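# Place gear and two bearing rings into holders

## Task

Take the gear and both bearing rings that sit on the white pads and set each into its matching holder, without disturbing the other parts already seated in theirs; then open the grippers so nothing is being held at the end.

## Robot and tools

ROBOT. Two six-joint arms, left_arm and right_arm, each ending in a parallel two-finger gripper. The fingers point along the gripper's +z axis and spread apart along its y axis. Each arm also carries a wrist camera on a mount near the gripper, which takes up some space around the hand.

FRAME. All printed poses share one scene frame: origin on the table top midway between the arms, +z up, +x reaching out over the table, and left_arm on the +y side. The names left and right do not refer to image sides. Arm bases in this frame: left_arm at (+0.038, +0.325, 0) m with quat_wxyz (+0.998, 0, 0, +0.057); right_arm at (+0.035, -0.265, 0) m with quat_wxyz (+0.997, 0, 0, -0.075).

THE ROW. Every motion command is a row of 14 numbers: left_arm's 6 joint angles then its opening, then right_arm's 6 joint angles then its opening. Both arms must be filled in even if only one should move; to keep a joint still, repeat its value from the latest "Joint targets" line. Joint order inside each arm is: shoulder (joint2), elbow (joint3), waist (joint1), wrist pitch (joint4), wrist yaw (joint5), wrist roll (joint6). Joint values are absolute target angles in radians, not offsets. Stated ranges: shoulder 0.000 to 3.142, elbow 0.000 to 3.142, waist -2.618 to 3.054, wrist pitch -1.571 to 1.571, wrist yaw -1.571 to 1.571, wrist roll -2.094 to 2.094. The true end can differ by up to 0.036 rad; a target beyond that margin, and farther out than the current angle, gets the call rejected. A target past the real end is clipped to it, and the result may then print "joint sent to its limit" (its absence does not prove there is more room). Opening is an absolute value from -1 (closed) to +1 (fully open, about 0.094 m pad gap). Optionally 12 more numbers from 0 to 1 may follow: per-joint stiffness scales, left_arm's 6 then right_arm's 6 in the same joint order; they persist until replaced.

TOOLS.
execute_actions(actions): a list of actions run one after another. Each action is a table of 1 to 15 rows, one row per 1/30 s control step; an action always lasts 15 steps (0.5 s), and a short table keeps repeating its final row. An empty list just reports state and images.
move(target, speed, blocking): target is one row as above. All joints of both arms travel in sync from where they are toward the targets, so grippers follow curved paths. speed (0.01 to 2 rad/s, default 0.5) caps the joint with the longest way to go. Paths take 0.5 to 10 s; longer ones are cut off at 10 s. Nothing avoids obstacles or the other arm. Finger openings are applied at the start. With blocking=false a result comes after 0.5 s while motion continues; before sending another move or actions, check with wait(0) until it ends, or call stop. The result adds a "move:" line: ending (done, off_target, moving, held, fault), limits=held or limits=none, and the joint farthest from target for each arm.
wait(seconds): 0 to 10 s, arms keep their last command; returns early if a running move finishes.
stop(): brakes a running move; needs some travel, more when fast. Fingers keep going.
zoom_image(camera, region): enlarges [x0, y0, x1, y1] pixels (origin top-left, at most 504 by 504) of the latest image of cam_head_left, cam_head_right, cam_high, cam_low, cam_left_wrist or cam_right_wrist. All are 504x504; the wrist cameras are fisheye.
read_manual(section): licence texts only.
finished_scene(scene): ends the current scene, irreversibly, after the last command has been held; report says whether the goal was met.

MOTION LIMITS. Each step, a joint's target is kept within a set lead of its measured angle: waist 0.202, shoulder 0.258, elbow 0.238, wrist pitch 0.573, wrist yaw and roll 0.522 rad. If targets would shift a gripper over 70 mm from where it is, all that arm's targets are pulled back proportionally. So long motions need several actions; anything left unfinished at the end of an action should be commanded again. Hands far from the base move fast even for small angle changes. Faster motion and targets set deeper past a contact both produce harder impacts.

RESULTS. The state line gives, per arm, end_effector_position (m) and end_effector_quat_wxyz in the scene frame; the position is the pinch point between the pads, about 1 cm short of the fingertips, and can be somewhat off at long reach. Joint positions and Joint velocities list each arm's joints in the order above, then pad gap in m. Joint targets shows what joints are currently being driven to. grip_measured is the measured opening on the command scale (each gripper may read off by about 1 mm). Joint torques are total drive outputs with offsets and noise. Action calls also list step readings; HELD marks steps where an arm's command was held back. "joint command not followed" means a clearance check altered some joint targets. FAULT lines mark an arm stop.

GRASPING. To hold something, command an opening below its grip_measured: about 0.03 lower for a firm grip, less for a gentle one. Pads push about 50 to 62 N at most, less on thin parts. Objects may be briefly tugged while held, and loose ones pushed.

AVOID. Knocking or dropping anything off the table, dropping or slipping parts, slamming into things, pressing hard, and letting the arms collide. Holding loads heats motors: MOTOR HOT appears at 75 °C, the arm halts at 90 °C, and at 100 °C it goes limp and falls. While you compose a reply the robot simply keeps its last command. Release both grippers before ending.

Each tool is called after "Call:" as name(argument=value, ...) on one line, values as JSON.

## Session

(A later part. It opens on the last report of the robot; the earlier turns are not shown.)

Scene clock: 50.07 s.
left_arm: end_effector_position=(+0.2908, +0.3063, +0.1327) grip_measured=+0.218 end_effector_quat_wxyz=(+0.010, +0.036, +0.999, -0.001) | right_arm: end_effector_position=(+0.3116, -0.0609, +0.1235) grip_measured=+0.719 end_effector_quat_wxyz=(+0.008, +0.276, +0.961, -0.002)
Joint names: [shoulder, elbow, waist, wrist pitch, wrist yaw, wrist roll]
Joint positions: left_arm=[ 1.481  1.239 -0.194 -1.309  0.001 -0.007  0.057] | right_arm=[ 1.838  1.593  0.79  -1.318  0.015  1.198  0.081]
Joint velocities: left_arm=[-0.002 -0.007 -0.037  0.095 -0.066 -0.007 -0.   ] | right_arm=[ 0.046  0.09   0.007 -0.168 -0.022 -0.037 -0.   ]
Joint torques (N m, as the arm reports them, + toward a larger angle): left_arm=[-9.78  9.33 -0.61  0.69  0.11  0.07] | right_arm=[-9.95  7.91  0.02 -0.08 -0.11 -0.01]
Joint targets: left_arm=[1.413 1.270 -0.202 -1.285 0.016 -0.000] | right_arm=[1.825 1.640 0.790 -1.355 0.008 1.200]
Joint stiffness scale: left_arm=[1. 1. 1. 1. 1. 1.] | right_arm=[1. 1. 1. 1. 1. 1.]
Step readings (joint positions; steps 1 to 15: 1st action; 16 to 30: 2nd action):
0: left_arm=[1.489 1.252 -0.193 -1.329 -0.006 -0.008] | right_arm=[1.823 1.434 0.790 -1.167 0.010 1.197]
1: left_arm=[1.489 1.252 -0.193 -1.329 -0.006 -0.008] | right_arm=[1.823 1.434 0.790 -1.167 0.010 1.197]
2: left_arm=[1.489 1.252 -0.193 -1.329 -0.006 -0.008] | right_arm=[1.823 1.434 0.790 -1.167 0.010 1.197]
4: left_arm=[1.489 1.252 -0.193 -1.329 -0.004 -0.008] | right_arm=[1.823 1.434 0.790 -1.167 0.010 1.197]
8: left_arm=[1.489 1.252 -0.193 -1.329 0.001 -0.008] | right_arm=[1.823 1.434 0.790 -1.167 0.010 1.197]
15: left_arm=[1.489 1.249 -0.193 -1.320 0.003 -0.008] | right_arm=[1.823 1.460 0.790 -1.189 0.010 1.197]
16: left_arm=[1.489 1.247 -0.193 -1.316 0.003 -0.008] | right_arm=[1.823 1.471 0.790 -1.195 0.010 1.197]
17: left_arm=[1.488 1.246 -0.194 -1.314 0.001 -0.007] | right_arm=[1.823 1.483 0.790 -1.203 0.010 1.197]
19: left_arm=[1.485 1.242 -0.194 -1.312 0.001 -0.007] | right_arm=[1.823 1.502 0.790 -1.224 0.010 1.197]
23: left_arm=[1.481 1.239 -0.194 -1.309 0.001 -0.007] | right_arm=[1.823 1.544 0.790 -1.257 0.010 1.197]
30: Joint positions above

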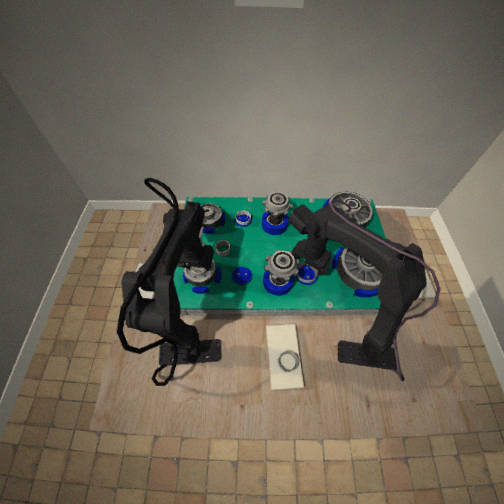

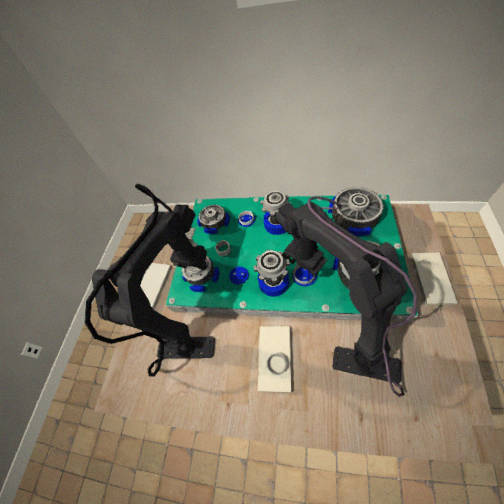

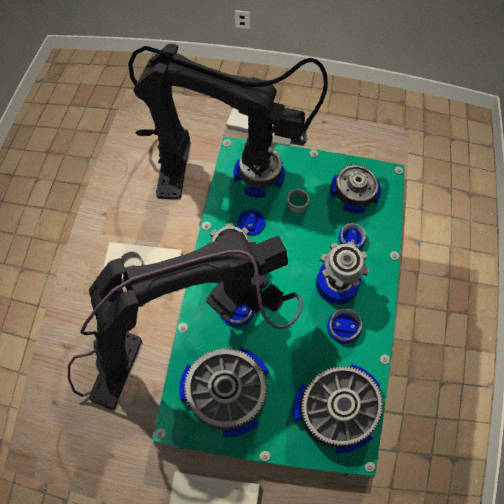

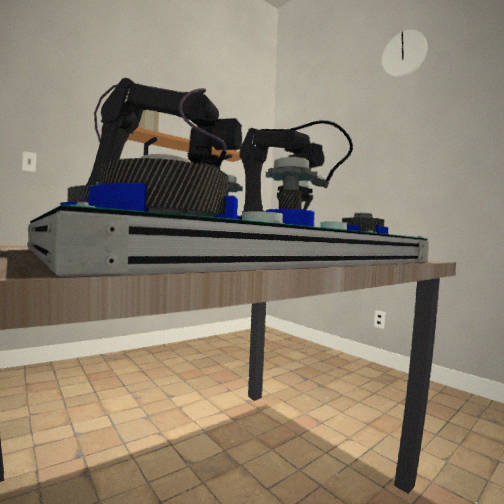

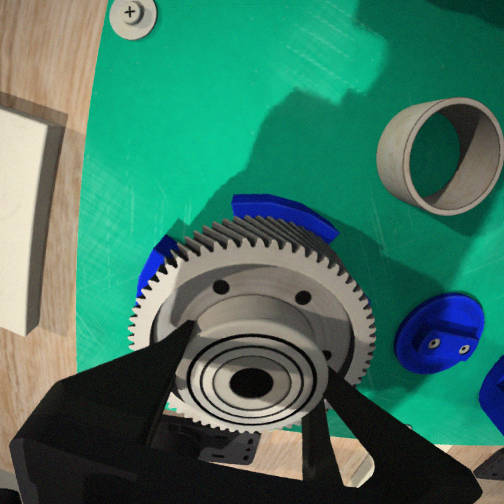

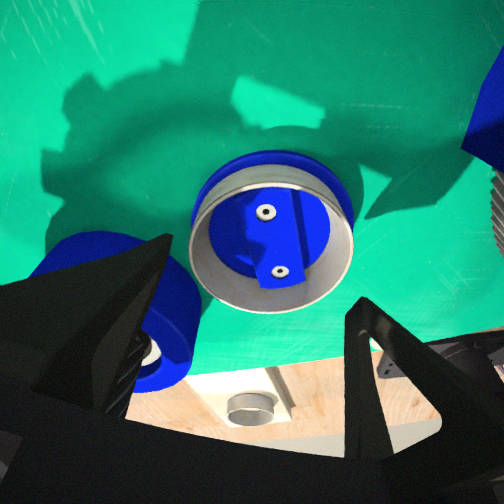

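Call:
execute_actions(actions=[[[1.413,1.275,-0.202,-1.292,0.016,0,0.06,1.81,1.64,0.79,-1.355,0,1.15,0.72],[1.413,1.28,-0.202,-1.299,0.016,0,0.06,1.795,1.64,0.79,-1.355,0,1.1,0.72],[1.413,1.285,-0.202,-1.306,0.016,0,0.06,1.78,1.64,0.79,-1.355,0,1.05,0.72],[1.413,1.285,-0.202,-1.313,0.016,0,0.06,1.765,1.64,0.79,-1.355,0,1.0,0.72],[1.413,1.285,-0.202,-1.32,0.016,0,0.06,1.75,1.64,0.79,-1.35,0,0.95,0.72],[1.413,1.285,-0.202,-1.324,0.016,0,0.06,1.73,1.64,0.78,-1.34,0,0.9,0.72],[1.413,1.285,-0.202,-1.328,0.016,0,0.06,1.71,1.64,0.77,-1.33,0,0.85,0.72],[1.413,1.285,-0.202,-1.332,0.016,0,0.06,1.69,1.64,0.76,-1.32,0,0.8,0.72],[1.413,1.285,-0.202,-1.336,0.016,0,0.06,1.67,1.63,0.75,-1.3,0,0.75,0.72],[1.413,1.285,-0.202,-1.338,0.016,0,0.06,1.65,1.62,0.74,-1.28,0,0.7,0.72],[1.415,1.285,-0.202,-1.338,0.016,0,0.06,1.63,1.61,0.73,-1.26,0,0.65,0.72],[1.418,1.285,-0.202,-1.338,0.016,0,0.06,1.61,1.60,0.72,-1.24,0,0.6,0.72],[1.421,1.285,-0.202,-1.338,0.016,0,0.06,1.59,1.59,0.71,-1.22,0,0.55,0.72],[1.424,1.285,-0.202,-1.338,0.016,0,0.06,1.57,1.58,0.70,-1.2,0,0.5,0.72],[1.427,1.285,-0.202,-1.338,0.016,0,0.06,1.55,1.57,0.69,-1.18,0,0.45,0.72]],[[1.43,1.285,-0.202,-1.338,0.016,0,0.06,1.53,1.56,0.67,-1.16,0,0.4,0.72],[1.432,1.285,-0.202,-1.338,0.016,0,0.06,1.51,1.55,0.65,-1.14,0,0.35,0.72],[1.434,1.285,-0.202,-1.338,0.016,0,0.06,1.49,1.54,0.63,-1.12,0,0.3,0.72],[1.436,1.285,-0.202,-1.338,0.016,0,0.06,1.47,1.53,0.61,-1.1,0,0.25,0.72],[1.438,1.285,-0.202,-1.338,0.016,0,0.06,1.45,1.52,0.59,-1.08,0,0.2,0.72],[1.44,1.285,-0.202,-1.338,0.016,0,0.06,1.43,1.51,0.57,-1.06,0,0.15,0.72],[1.442,1.285,-0.202,-1.338,0.016,0,0.06,1.41,1.50,0.55,-1.04,0,0.1,0.72],[1.444,1.285,-0.202,-1.338,0.016,0,0.06,1.39,1.49,0.53,-1.02,0,0.05,0.72],[1.446,1.285,-0.202,-1.338,0.016,0,0.06,1.37,1.48,0.51,-1.0,0,0,0.72],[1.446,1.285,-0.202,-1.338,0.016,0,0.06,1.35,1.47,0.49,-0.98,0,0,0.72],[1.446,1.285,-0.202,-1.338,0.016,0,0.06,1.33,1.46,0.47,-0.96,0,0,0.72],[1.446,1.285,-0.202,-1.338,0.016,0,0.06,1.31,1.45,0.45,-0.94,0,0,0.72],[1.446,1.285,-0.202,-1.338,0.016,0,0.06,1.29,1.44,0.43,-0.92,0,0,0.72],[1.446,1.285,-0.202,-1.338,0.016,0,0.06,1.27,1.43,0.41,-0.9,0,0,0.72],[1.446,1.285,-0.202,-1.338,0.016,0,0.06,1.25,1.42,0.39,-0.88,0,0,0.72]]])

Scene clock: 53.10 s.
left_arm: end_effector_position=(+0.2894, +0.3064, +0.1327) grip_measured=+0.218 end_effector_quat_wxyz=(+0.007, +0.036, +0.999, -0.001) | right_arm: end_effector_position=(+0.3724, -0.1674, +0.2755) grip_measured=+0.719 end_effector_quat_wxyz=(+0.344, -0.102, +0.932, +0.056)
Joint names: [shoulder, elbow, waist, wrist pitch, wrist yaw, wrist roll]
Joint positions: left_arm=[ 1.481  1.239 -0.194 -1.314  0.001 -0.007  0.057] | right_arm=[ 1.315  1.439  0.431 -0.983  0.006  0.06   0.081]
Joint velocities: left_arm=[ 0.002  0.007  0.017 -0.037  0.051 -0.037  0.   ] | right_arm=[-0.618 -0.261 -0.559  0.579  0.007 -0.374 -0.002]
Joint torques (N m, as the arm reports them, + toward a larger angle): left_arm=[-7.33 10.69 -0.75  0.1   0.09  0.04] | right_arm=[-6.62  5.65 -0.49  1.29 -0.09 -0.08]
Joint targets: left_arm=[1.446 1.285 -0.202 -1.338 0.016 -0.000] | right_arm=[1.250 1.420 0.390 -0.880 0.000 -0.000]
Joint stiffness scale: left_arm=[1. 1. 1. 1. 1. 1.] | right_arm=[1. 1. 1. 1. 1. 1.]
Step readings (joint positions; steps 1 to 15: 1st action; 16 to 30: 2nd action):
0: left_arm=[1.481 1.239 -0.194 -1.309 0.001 -0.007] | right_arm=[1.840 1.597 0.790 -1.338 0.016 1.199]
1: left_arm=[1.481 1.239 -0.194 -1.309 0.001 -0.007] | right_arm=[1.840 1.597 0.790 -1.338 0.016 1.194]
2: left_arm=[1.481 1.239 -0.194 -1.309 0.001 -0.007] | right_arm=[1.840 1.597 0.790 -1.339 0.016 1.180]
4: left_arm=[1.481 1.239 -0.194 -1.309 0.001 -0.007] | right_arm=[1.838 1.597 0.790 -1.339 0.019 1.133]
8: left_arm=[1.481 1.239 -0.194 -1.310 0.001 -0.007] | right_arm=[1.818 1.595 0.785 -1.339 0.034 0.988]
15: left_arm=[1.481 1.239 -0.194 -1.314 0.001 -0.007] | right_arm=[1.605 1.590 0.715 -1.261 0.012 0.660]
16: left_arm=[1.481 1.239 -0.194 -1.314 0.001 -0.007] | right_arm=[1.577 1.589 0.702 -1.244 0.011 0.611]
17: left_arm=[1.481 1.239 -0.194 -1.314 0.001 -0.007] | right_arm=[1.552 1.584 0.688 -1.225 0.010 0.562]
19: left_arm=[1.481 1.239 -0.194 -1.314 0.001 -0.007] | right_arm=[1.512 1.565 0.654 -1.187 0.008 0.464]
23: left_arm=[1.481 1.239 -0.194 -1.314 0.001 -0.007] | right_arm=[1.450 1.513 0.571 -1.115 0.007 0.265]
30: Joint positions above

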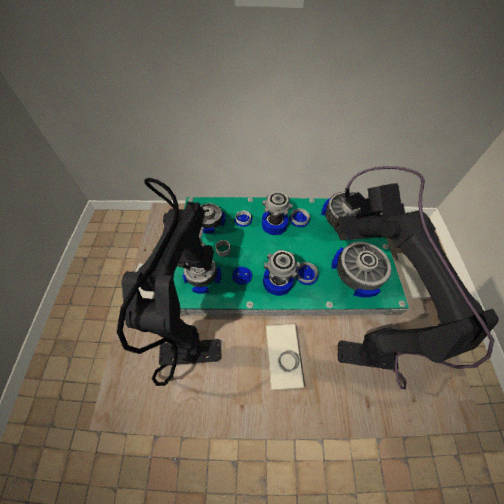

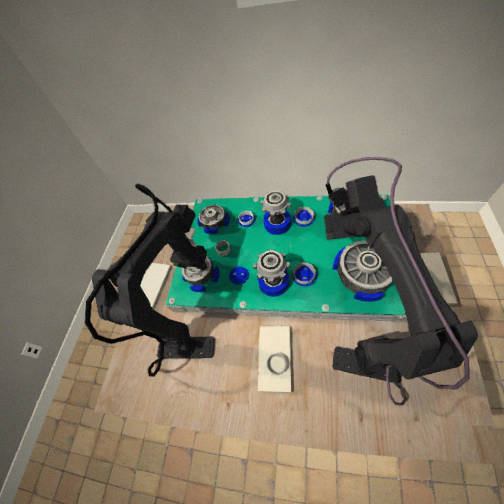

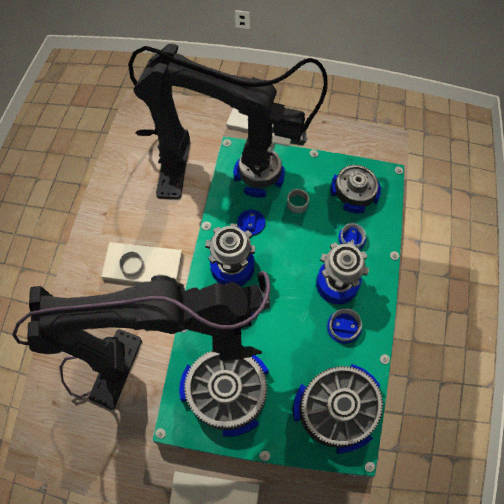

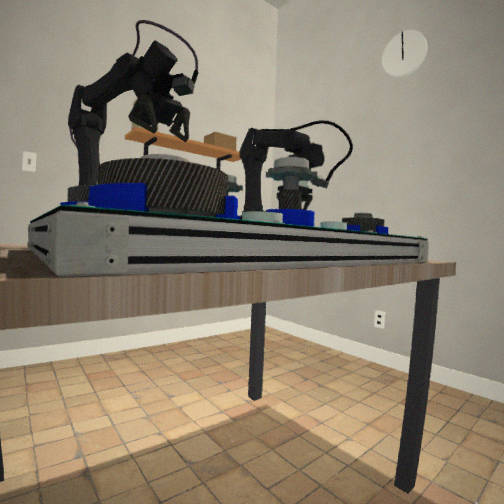

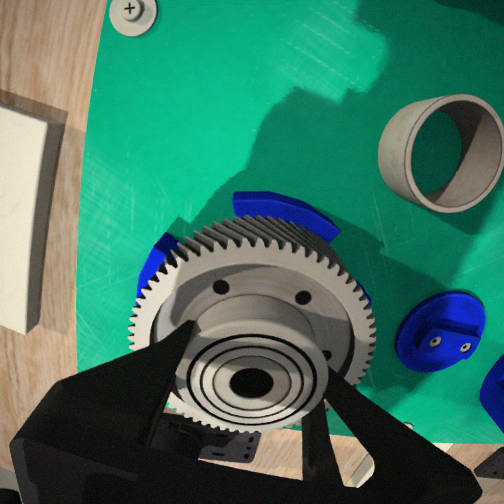

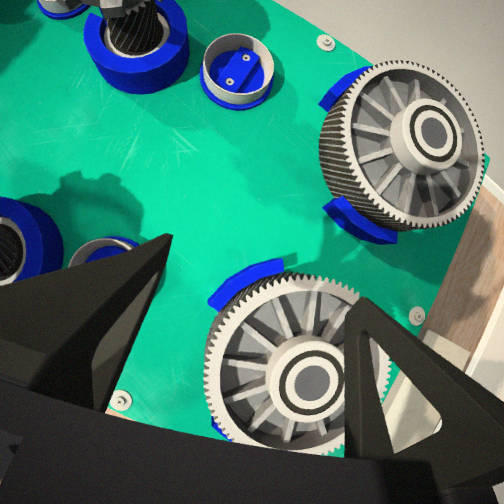

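Call:
execute_actions(actions=[[[1.446,1.285,-0.202,-1.34,0.016,0,0.06,1.23,1.4,0.37,-0.86,0,0,0.72],[1.446,1.285,-0.202,-1.342,0.016,0,0.06,1.21,1.38,0.35,-0.84,0,0,0.72],[1.446,1.285,-0.202,-1.344,0.016,0,0.06,1.19,1.36,0.33,-0.82,0,0,0.72],[1.446,1.285,-0.202,-1.346,0.016,0,0.06,1.17,1.34,0.31,-0.8,0,0,0.72],[1.446,1.285,-0.202,-1.348,0.016,0,0.06,1.15,1.32,0.29,-0.78,0,0,0.72],[1.446,1.285,-0.202,-1.35,0.016,0,0.06,1.13,1.3,0.27,-0.76,0,0,0.72],[1.446,1.285,-0.202,-1.352,0.016,0,0.06,1.11,1.28,0.25,-0.74,0,0,0.72],[1.446,1.285,-0.202,-1.354,0.016,0,0.06,1.09,1.26,0.23,-0.72,0,0,0.72],[1.446,1.285,-0.202,-1.356,0.016,0,0.06,1.07,1.24,0.21,-0.7,0,0,0.72],[1.446,1.285,-0.202,-1.358,0.016,0,0.06,1.05,1.22,0.19,-0.68,0,0,0.72],[1.446,1.285,-0.202,-1.36,0.016,0,0.06,1.03,1.2,0.17,-0.66,0,0,0.72],[1.446,1.285,-0.202,-1.36,0.016,0,0.06,1.01,1.18,0.15,-0.64,0,0,0.72],[1.446,1.285,-0.202,-1.36,0.016,0,0.06,0.99,1.16,0.13,-0.62,0,0,0.72],[1.446,1.285,-0.202,-1.36,0.016,0,0.06,0.97,1.14,0.11,-0.6,0,0,0.72],[1.446,1.285,-0.202,-1.36,0.016,0,0.06,0.95,1.12,0.09,-0.58,0,0,0.72]]])

Scene clock: 54.50 s.
left_arm: end_effector_position=(+0.2875, +0.3060, +0.1327) grip_measured=+0.218 end_effector_quat_wxyz=(+0.003, +0.036, +0.999, -0.002) | right_arm: end_effector_position=(+0.3612, -0.2702, +0.3131) grip_measured=+0.719 end_effector_quat_wxyz=(+0.498, +0.011, +0.867, -0.005)
Joint names: [shoulder, elbow, waist, wrist pitch, wrist yaw, wrist roll]
Joint positions: left_arm=[ 1.481  1.239 -0.194 -1.322  0.004 -0.006  0.057] | right_arm=[ 1.006  1.159  0.131 -0.68   0.002  0.004  0.081]
Joint velocities: left_arm=[-0.012 -0.007  0.017  0.022  0.081 -0.066  0.001] | right_arm=[-0.569 -0.579 -0.574  0.549  0.022 -0.037 -0.   ]
Joint torques (N m, as the arm reports them, + toward a larger angle): left_arm=[-7.36 10.67 -0.64 -0.08  0.05  0.04] | right_arm=[-3.57  5.75 -0.75  1.57 -0.06 -0.08]
Joint targets: left_arm=[1.446 1.285 -0.202 -1.360 0.016 0.000] | right_arm=[0.950 1.120 0.090 -0.580 -0.000 0.000]
Joint stiffness scale: left_arm=[1. 1. 1. 1. 1. 1.] | right_arm=[1. 1. 1. 1. 1. 1.]
Step readings (joint positions):
0: left_arm=[1.481 1.239 -0.194 -1.314 0.001 -0.007] | right_arm=[1.262 1.425 0.393 -0.901 0.006 0.005]
1: left_arm=[1.481 1.239 -0.194 -1.314 0.001 -0.007] | right_arm=[1.261 1.422 0.392 -0.896 0.005 0.005]
2: left_arm=[1.481 1.239 -0.194 -1.315 0.001 -0.007] | right_arm=[1.256 1.412 0.386 -0.886 0.004 0.005]
4: left_arm=[1.481 1.239 -0.194 -1.315 0.001 -0.007] | right_arm=[1.234 1.377 0.357 -0.862 0.002 0.004]
8: left_arm=[1.481 1.239 -0.194 -1.317 0.002 -0.006] | right_arm=[1.157 1.292 0.271 -0.810 0.002 0.004]
15: Joint positions above

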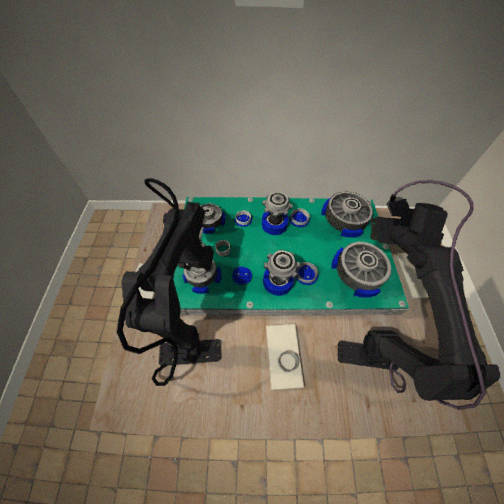

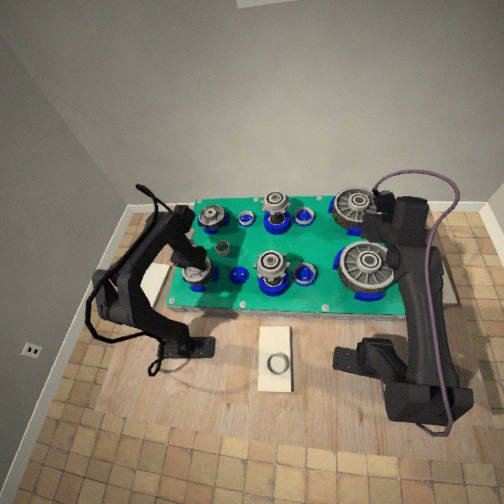

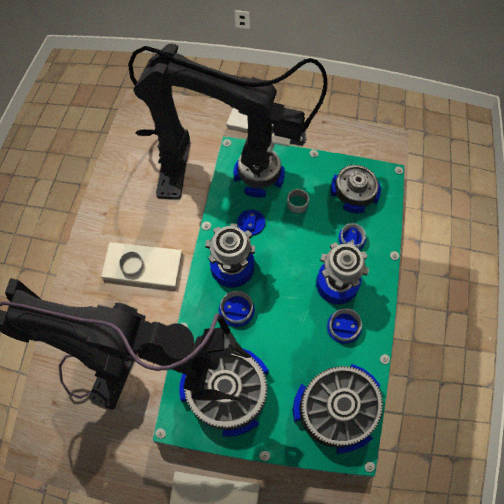

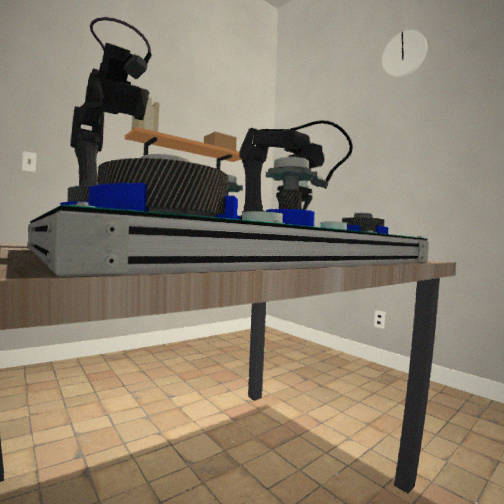

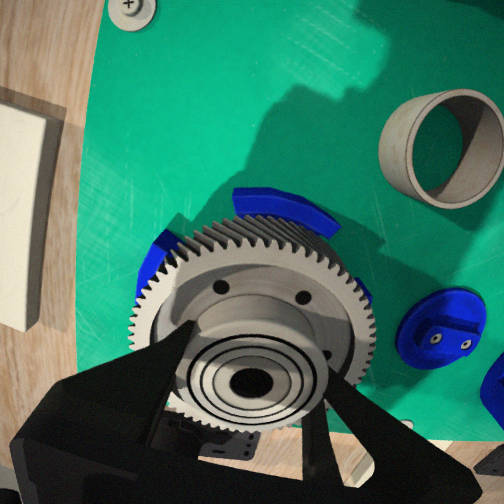

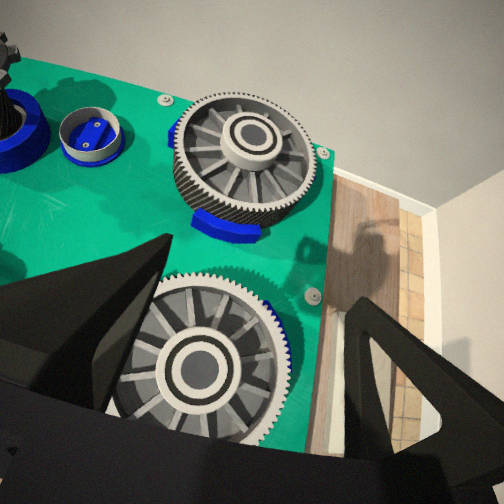

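Call:
execute_actions(actions=[[[1.448,1.285,-0.202,-1.345,0.016,0,0.06,0.94,1.11,0.08,-0.57,0,0,0.72],[1.45,1.285,-0.202,-1.34,0.016,0,0.06,0.94,1.11,0.08,-0.57,0,0,0.72],[1.452,1.285,-0.202,-1.34,0.016,0,0.06,0.94,1.11,0.08,-0.57,0,0,0.72],[1.454,1.285,-0.202,-1.34,0.016,0,0.06,0.94,1.11,0.08,-0.57,0,0,0.72],[1.456,1.285,-0.202,-1.34,0.016,0,0.06,0.94,1.11,0.08,-0.57,0,0,0.72],[1.458,1.285,-0.202,-1.34,0.016,0,0.06,0.94,1.11,0.08,-0.57,0,0,0.72],[1.46,1.285,-0.202,-1.34,0.016,0,0.06,0.94,1.11,0.08,-0.57,0,0,0.72]]])

Call:
zoom_image(camera="cam_head_left", region=[170, 245, 230, 305])

Call:
zoom_image(camera="cam_high", region=[220, 135, 300, 215])

Scene clock: 55.50 s.
left_arm: end_effector_position=(+0.2875, +0.3060, +0.1327) grip_measured=+0.218 end_effector_quat_wxyz=(+0.003, +0.036, +0.999, -0.002) | right_arm: end_effector_position=(+0.3625, -0.2837, +0.3233) grip_measured=+0.719 end_effector_quat_wxyz=(+0.532, +0.028, +0.846, -0.016)
Joint names: [shoulder, elbow, waist, wrist pitch, wrist yaw, wrist roll]
Joint positions: left_arm=[ 1.481  1.239 -0.194 -1.322  0.004 -0.006  0.057] | right_arm=[ 0.969  1.113  0.09  -0.592  0.002  0.004  0.081]
Joint velocities: left_arm=[-0.032 -0.027  0.012 -0.037 -0.037  0.037 -0.001] | right_arm=[-0.007 -0.002 -0.022  0.022 -0.051 -0.081 -0.001]
Joint torques (N m, as the arm reports them, + toward a larger angle): left_arm=[-6.28 10.61 -0.67  0.14  0.07  0.04] | right_arm=[-4.07  5.67 -0.88  1.7  -0.04 -0.07]
Joint targets: left_arm=[1.460 1.285 -0.202 -1.340 0.016 -0.000] | right_arm=[0.940 1.110 0.080 -0.570 0.000 0.000]
Joint stiffness scale: left_arm=[1. 1. 1. 1. 1. 1.] | right_arm=[1. 1. 1. 1. 1. 1.]
Step readings (joint positions):
0: left_arm=[1.481 1.239 -0.194 -1.322 0.004 -0.006] | right_arm=[0.969 1.125 0.097 -0.604 0.002 0.004]
1: left_arm=[1.481 1.239 -0.194 -1.322 0.004 -0.006] | right_arm=[0.969 1.123 0.096 -0.601 0.002 0.004]
2: left_arm=[1.481 1.239 -0.194 -1.322 0.004 -0.006] | right_arm=[0.969 1.121 0.094 -0.598 0.002 0.004]
4: left_arm=[1.481 1.239 -0.194 -1.322 0.004 -0.006] | right_arm=[0.969 1.116 0.091 -0.596 0.002 0.004]
8: left_arm=[1.481 1.239 -0.194 -1.322 0.004 -0.006] | right_arm=[0.969 1.113 0.090 -0.595 0.002 0.004]
15: Joint positions above

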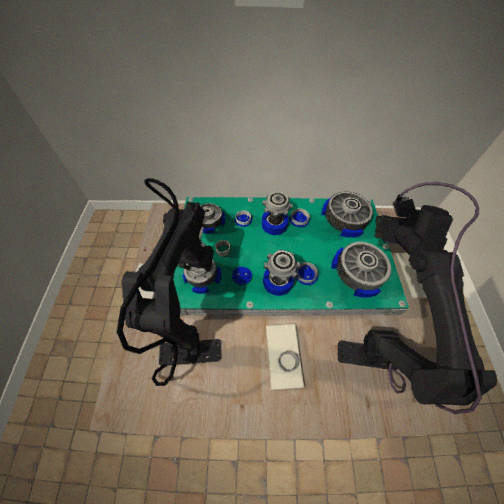

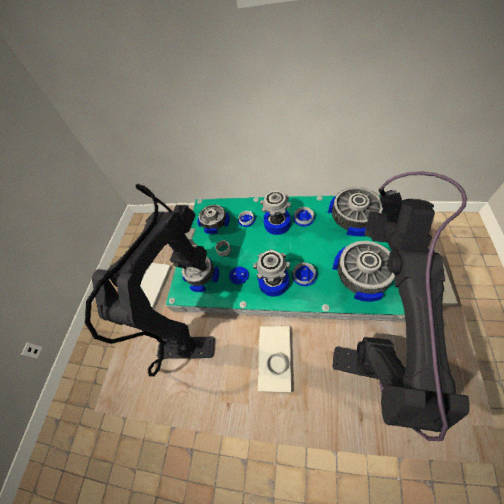

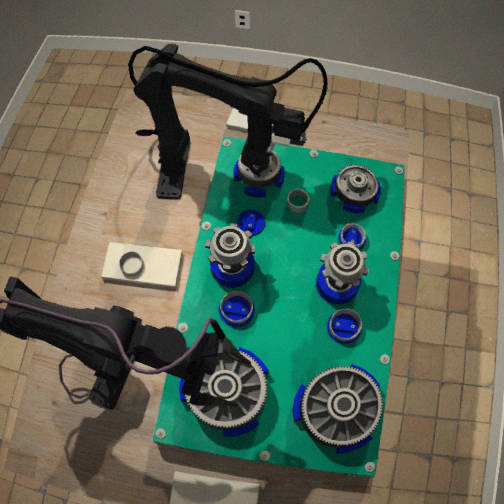

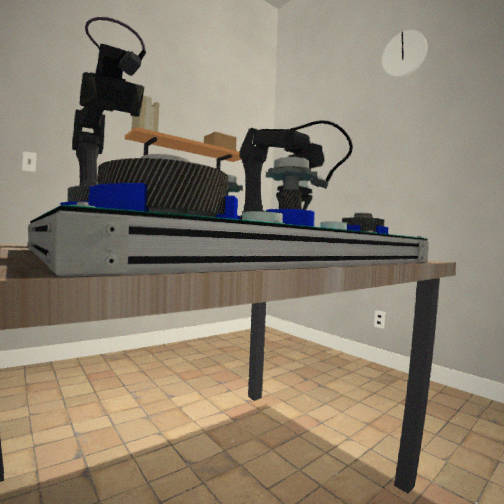

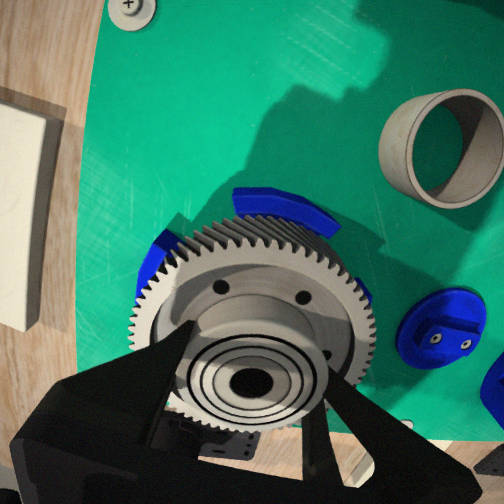

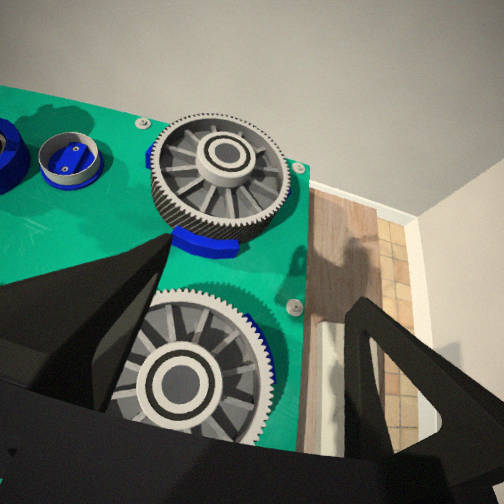

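Region (170, 245, 230, 305) of cam_head_left's 504x504 image, scaled by 8.400, with more detail than that image has.

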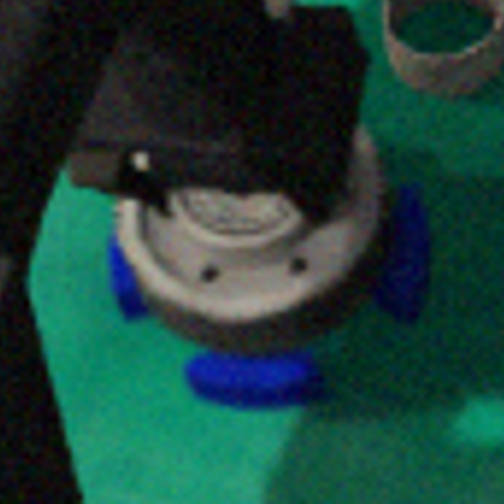

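Region (220, 135, 300, 215) of cam_high's 504x504 image, scaled by 6.300, with more detail than that image has.

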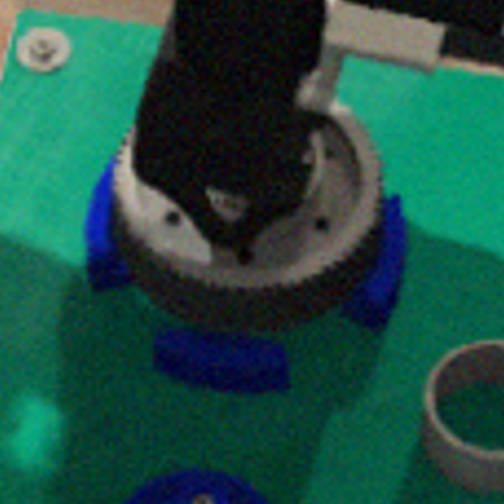

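Call:
execute_actions(actions=[[[1.45,1.285,-0.203,-1.335,0.016,0,0.06,0.94,1.11,0.08,-0.57,0,0,0.72],[1.445,1.285,-0.204,-1.335,0.016,0,0.06,0.94,1.11,0.08,-0.57,0,0,0.72],[1.445,1.285,-0.205,-1.335,0.016,0,0.06,0.94,1.11,0.08,-0.57,0,0,0.72],[1.445,1.285,-0.206,-1.335,0.016,0,0.06,0.94,1.11,0.08,-0.57,0,0,0.72],[1.445,1.285,-0.207,-1.335,0.016,0,0.06,0.94,1.11,0.08,-0.57,0,0,0.72],[1.445,1.285,-0.208,-1.335,0.016,0,0.06,0.94,1.11,0.08,-0.57,0,0,0.72],[1.445,1.285,-0.209,-1.335,0.016,0,0.06,0.94,1.11,0.08,-0.57,0,0,0.72],[1.445,1.285,-0.21,-1.335,0.016,0,0.06,0.94,1.11,0.08,-0.57,0,0,0.72],[1.445,1.285,-0.211,-1.335,0.016,0,0.06,0.94,1.11,0.08,-0.57,0,0,0.72],[1.445,1.285,-0.212,-1.335,0.016,0,0.06,0.94,1.11,0.08,-0.57,0,0,0.72],[1.445,1.285,-0.213,-1.335,0.016,0,0.06,0.94,1.11,0.08,-0.57,0,0,0.72],[1.445,1.285,-0.214,-1.335,0.016,0,0.06,0.94,1.11,0.08,-0.57,0,0,0.72],[1.445,1.285,-0.215,-1.335,0.016,0,0.06,0.94,1.11,0.08,-0.57,0,0,0.72]]])

Scene clock: 57.00 s.
left_arm: end_effector_position=(+0.2872, +0.3032, +0.1327) grip_measured=+0.218 end_effector_quat_wxyz=(+0.003, +0.042, +0.999, -0.002) | right_arm: end_effector_position=(+0.3626, -0.2837, +0.3234) grip_measured=+0.719 end_effector_quat_wxyz=(+0.533, +0.028, +0.846, -0.016)
Joint names: [shoulder, elbow, waist, wrist pitch, wrist yaw, wrist roll]
Joint positions: left_arm=[ 1.481  1.239 -0.205 -1.322  0.004 -0.006  0.057] | right_arm=[ 0.969  1.113  0.09  -0.592  0.002  0.004  0.081]
Joint velocities: left_arm=[-0.012 -0.017 -0.002  0.007  0.022 -0.051  0.001] | right_arm=[-0.012 -0.002 -0.017 -0.007 -0.051 -0.022  0.   ]
Joint torques (N m, as the arm reports them, + toward a larger angle): left_arm=[-7.49 10.7  -0.71  0.18  0.08  0.05] | right_arm=[-4.09  5.71 -0.88  1.72 -0.05 -0.06]
Joint targets: left_arm=[1.445 1.285 -0.215 -1.335 0.016 -0.000] | right_arm=[0.940 1.110 0.080 -0.570 -0.000 -0.000]
Joint stiffness scale: left_arm=[1. 1. 1. 1. 1. 1.] | right_arm=[1. 1. 1. 1. 1. 1.]
Step readings (joint positions):
0: left_arm=[1.481 1.239 -0.194 -1.322 0.004 -0.006] | right_arm=[0.969 1.113 0.090 -0.592 0.002 0.004]
1: left_arm=[1.481 1.239 -0.194 -1.322 0.005 -0.006] | right_arm=[0.969 1.113 0.090 -0.592 0.002 0.004]
2: left_arm=[1.481 1.239 -0.194 -1.322 0.005 -0.006] | right_arm=[0.969 1.113 0.090 -0.592 0.002 0.004]
4: left_arm=[1.481 1.239 -0.195 -1.322 0.004 -0.006] | right_arm=[0.969 1.113 0.090 -0.592 0.002 0.004]
8: left_arm=[1.481 1.239 -0.198 -1.322 0.002 -0.006] | right_arm=[0.969 1.113 0.090 -0.592 0.002 0.004]
15: Joint positions above

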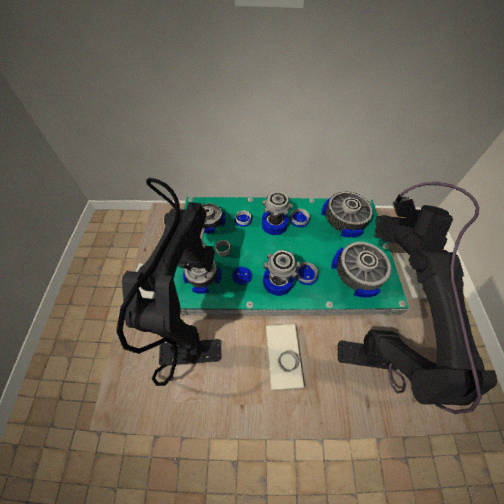

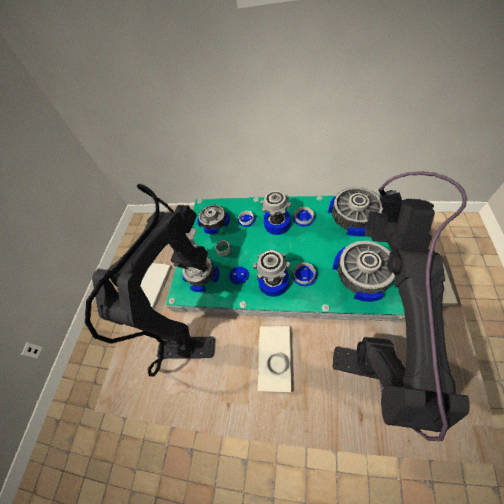

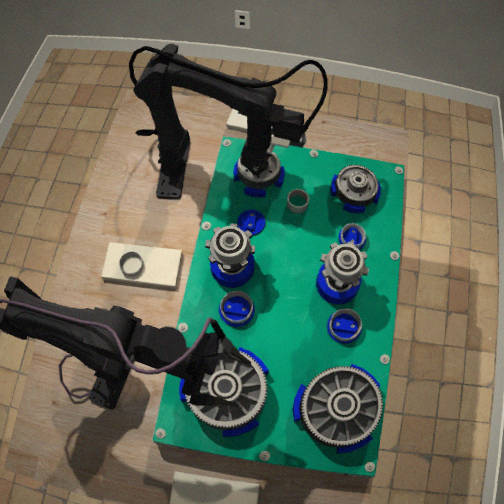

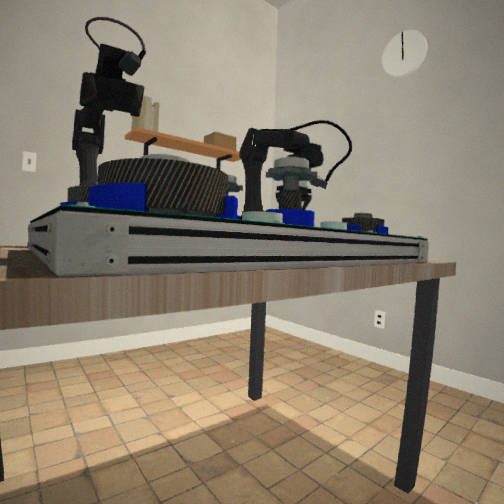

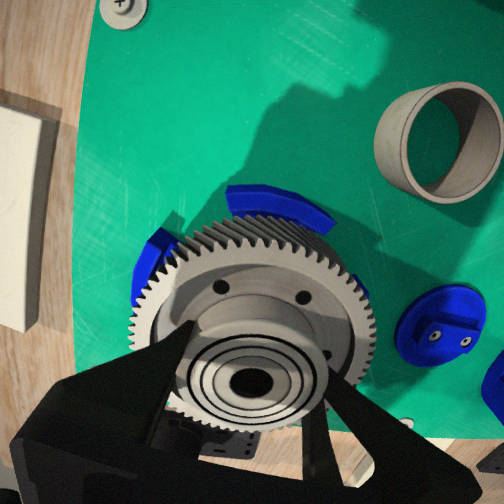

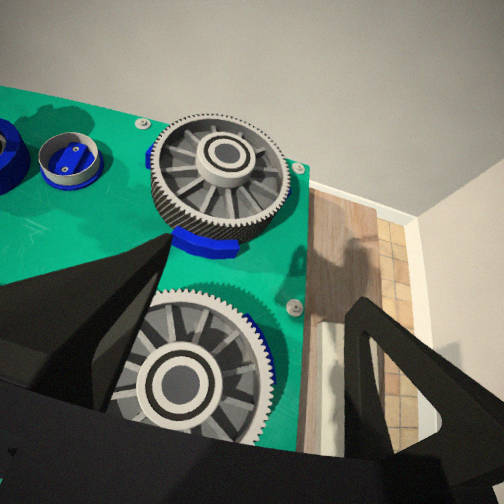

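Call:
zoom_image(camera="cam_left_wrist", region=[120, 170, 400, 330])

Call:
zoom_image(camera="cam_high", region=[220, 135, 300, 215])

Call:
zoom_image(camera="cam_head_left", region=[170, 245, 230, 305])

Region (120, 170, 400, 330) of cam_left_wrist's 504x504 image, scaled by 1.800, with more detail than that image has; it fills the top 288 rows of this view, and the rest is white.

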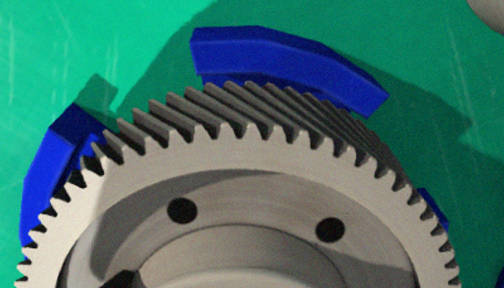

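Region (220, 135, 300, 215) of cam_high's 504x504 image, scaled by 6.300, with more detail than that image has.

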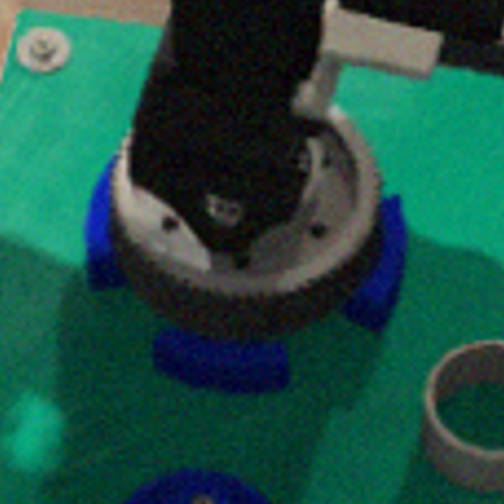

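Region (170, 245, 230, 305) of cam_head_left's 504x504 image, scaled by 8.400, with more detail than that image has.

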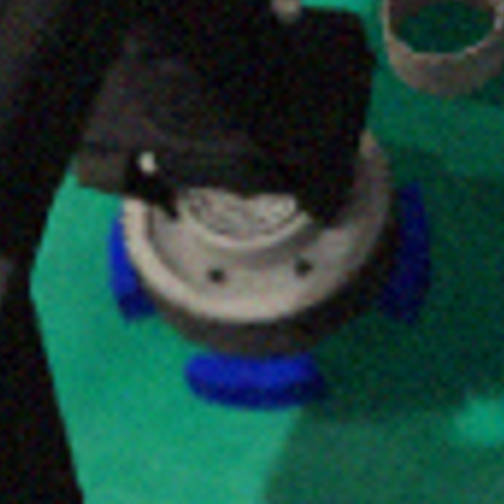

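Call:
execute_actions(actions=[[[1.44,1.285,-0.21,-1.33,0.016,0,0.06,0.94,1.11,0.08,-0.57,0,0,0.72],[1.44,1.285,-0.205,-1.325,0.016,0,0.06,0.94,1.11,0.08,-0.57,0,0,0.72],[1.44,1.285,-0.2,-1.32,0.016,0,0.06,0.94,1.11,0.08,-0.57,0,0,0.72],[1.44,1.285,-0.197,-1.315,0.016,0,0.06,0.94,1.11,0.08,-0.57,0,0,0.72],[1.44,1.285,-0.195,-1.31,0.016,0,0.06,0.94,1.11,0.08,-0.57,0,0,0.72],[1.44,1.285,-0.193,-1.305,0.016,0,0.06,0.94,1.11,0.08,-0.57,0,0,0.72],[1.44,1.285,-0.192,-1.302,0.016,0,0.06,0.94,1.11,0.08,-0.57,0,0,0.72],[1.44,1.285,-0.191,-1.3,0.016,0,0.06,0.94,1.11,0.08,-0.57,0,0,0.72]],[[1.44,1.283,-0.191,-1.298,0.016,0,0.06,0.94,1.11,0.08,-0.57,0,0,0.72],[1.44,1.281,-0.191,-1.297,0.016,0,0.06,0.94,1.11,0.08,-0.57,0,0,0.72],[1.44,1.279,-0.191,-1.296,0.016,0,0.06,0.94,1.11,0.08,-0.57,0,0,0.72],[1.44,1.277,-0.191,-1.294,0.016,0,0.06,0.94,1.11,0.08,-0.57,0,0,0.72],[1.44,1.275,-0.191,-1.292,0.016,0,0.06,0.94,1.11,0.08,-0.57,0,0,0.72],[1.44,1.273,-0.191,-1.29,0.016,0,0.06,0.94,1.11,0.08,-0.57,0,0,0.72],[1.44,1.271,-0.191,-1.288,0.016,0,0.06,0.94,1.11,0.08,-0.57,0,0,0.72],[1.44,1.269,-0.191,-1.286,0.016,0,0.06,0.94,1.11,0.08,-0.57,0,0,0.72],[1.44,1.267,-0.191,-1.284,0.016,0,0.06,0.94,1.11,0.08,-0.57,0,0,0.72],[1.44,1.265,-0.191,-1.282,0.016,0,0.06,0.94,1.11,0.08,-0.57,0,0,0.72]]])

Call:
zoom_image(camera="cam_left_wrist", region=[120, 170, 400, 330])

Scene clock: 59.23 s.
left_arm: end_effector_position=(+0.2895, +0.3037, +0.1308) grip_measured=+0.218 end_effector_quat_wxyz=(+0.008, +0.039, +0.999, -0.005) | right_arm: end_effector_position=(+0.3626, -0.2837, +0.3234) grip_measured=+0.719 end_effector_quat_wxyz=(+0.533, +0.028, +0.846, -0.016)
Joint names: [shoulder, elbow, waist, wrist pitch, wrist yaw, wrist roll]
Joint positions: left_arm=[ 1.481  1.232 -0.199 -1.306  0.009 -0.006  0.057] | right_arm=[ 0.969  1.113  0.09  -0.592  0.002  0.004  0.081]
Joint velocities: left_arm=[-0.007  0.007 -0.002  0.007 -0.022 -0.037 -0.001] | right_arm=[-0.017 -0.007 -0.022 -0.007 -0.095 -0.051 -0.001]
Joint torques (N m, as the arm reports them, + toward a larger angle): left_arm=[-7.79  9.52  0.71  0.64  0.03  0.02] | right_arm=[-4.1   5.69 -0.86  1.73 -0.05 -0.06]
Joint targets: left_arm=[1.440 1.265 -0.191 -1.282 0.016 -0.000] | right_arm=[0.940 1.110 0.080 -0.570 -0.000 -0.000]
Joint stiffness scale: left_arm=[1. 1. 1. 1. 1. 1.] | right_arm=[1. 1. 1. 1. 1. 1.]
Step readings (joint positions; steps 1 to 15: 1st action; 16 to 30: 2nd action):
0: left_arm=[1.481 1.239 -0.206 -1.322 0.005 -0.006] | right_arm=[0.969 1.113 0.090 -0.592 0.002 0.004]
1: left_arm=[1.481 1.239 -0.206 -1.322 0.005 -0.006] | right_arm=[0.969 1.113 0.090 -0.592 0.002 0.004]
2: left_arm=[1.481 1.239 -0.206 -1.322 0.005 -0.006] | right_arm=[0.969 1.113 0.090 -0.592 0.002 0.004]
4: left_arm=[1.481 1.239 -0.206 -1.322 0.005 -0.006] | right_arm=[0.969 1.113 0.090 -0.592 0.002 0.004]
8: left_arm=[1.481 1.239 -0.205 -1.322 0.005 -0.006] | right_arm=[0.969 1.113 0.090 -0.592 0.002 0.004]
15: left_arm=[1.481 1.239 -0.200 -1.319 0.006 -0.006] | right_arm=[0.969 1.113 0.090 -0.592 0.002 0.004]
16: left_arm=[1.481 1.239 -0.200 -1.319 0.006 -0.006] | right_arm=[0.969 1.113 0.090 -0.592 0.002 0.004]
17: left_arm=[1.481 1.239 -0.200 -1.318 0.006 -0.006] | right_arm=[0.969 1.113 0.090 -0.592 0.002 0.004]
19: left_arm=[1.481 1.239 -0.200 -1.318 0.006 -0.006] | right_arm=[0.969 1.113 0.090 -0.592 0.002 0.004]
23: left_arm=[1.481 1.239 -0.200 -1.314 0.006 -0.006] | right_arm=[0.969 1.113 0.090 -0.592 0.002 0.004]
30: Joint positions above

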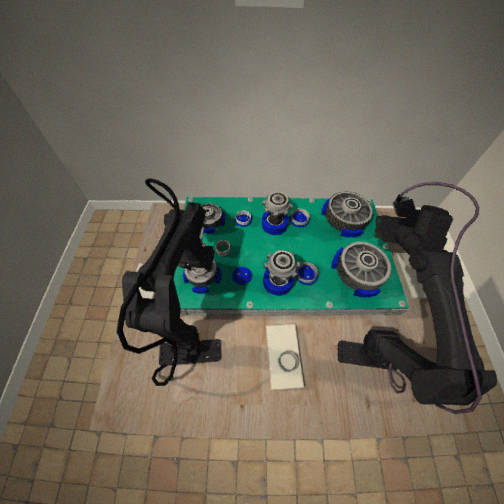

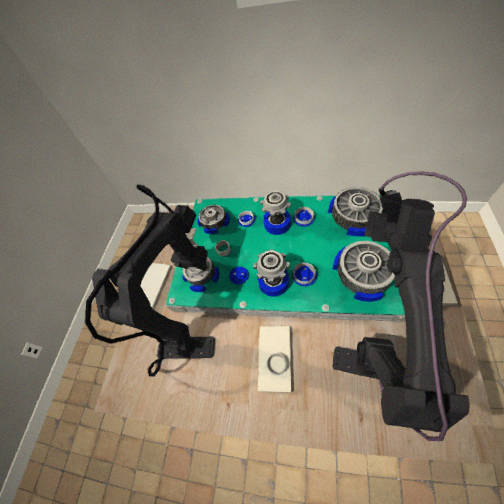

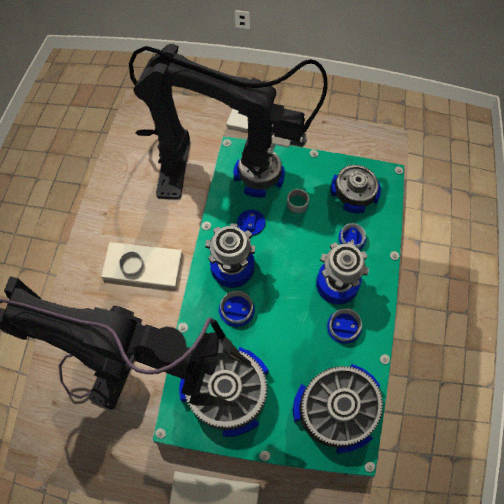

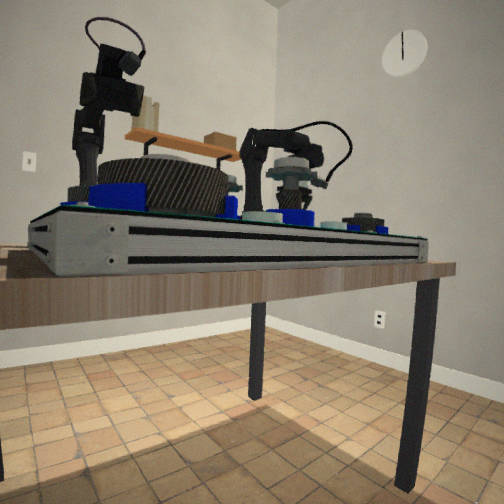

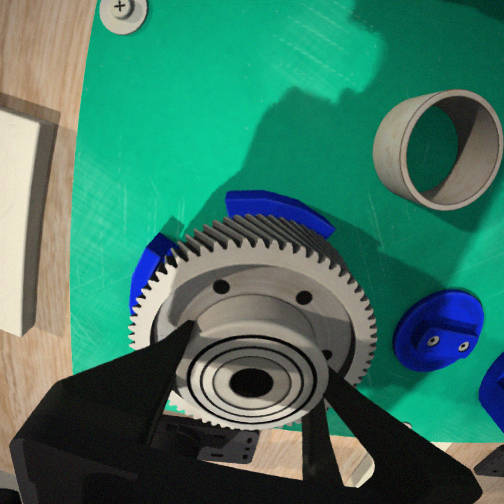

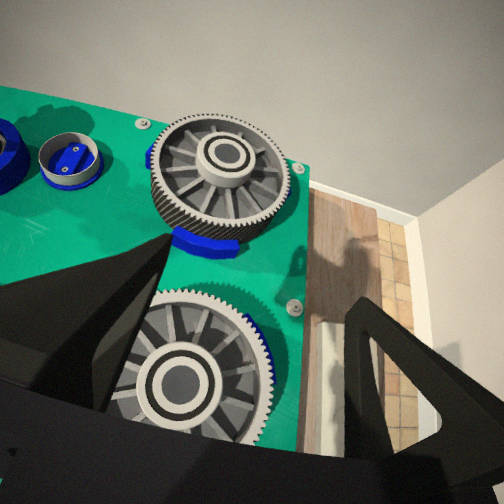

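Region (120, 170, 400, 330) of cam_left_wrist's 504x504 image, scaled by 1.800, with more detail than that image has; it fills the top 288 rows of this view, and the rest is white.

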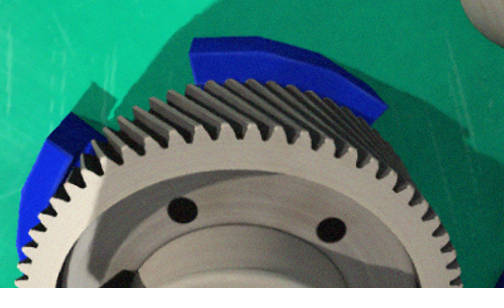

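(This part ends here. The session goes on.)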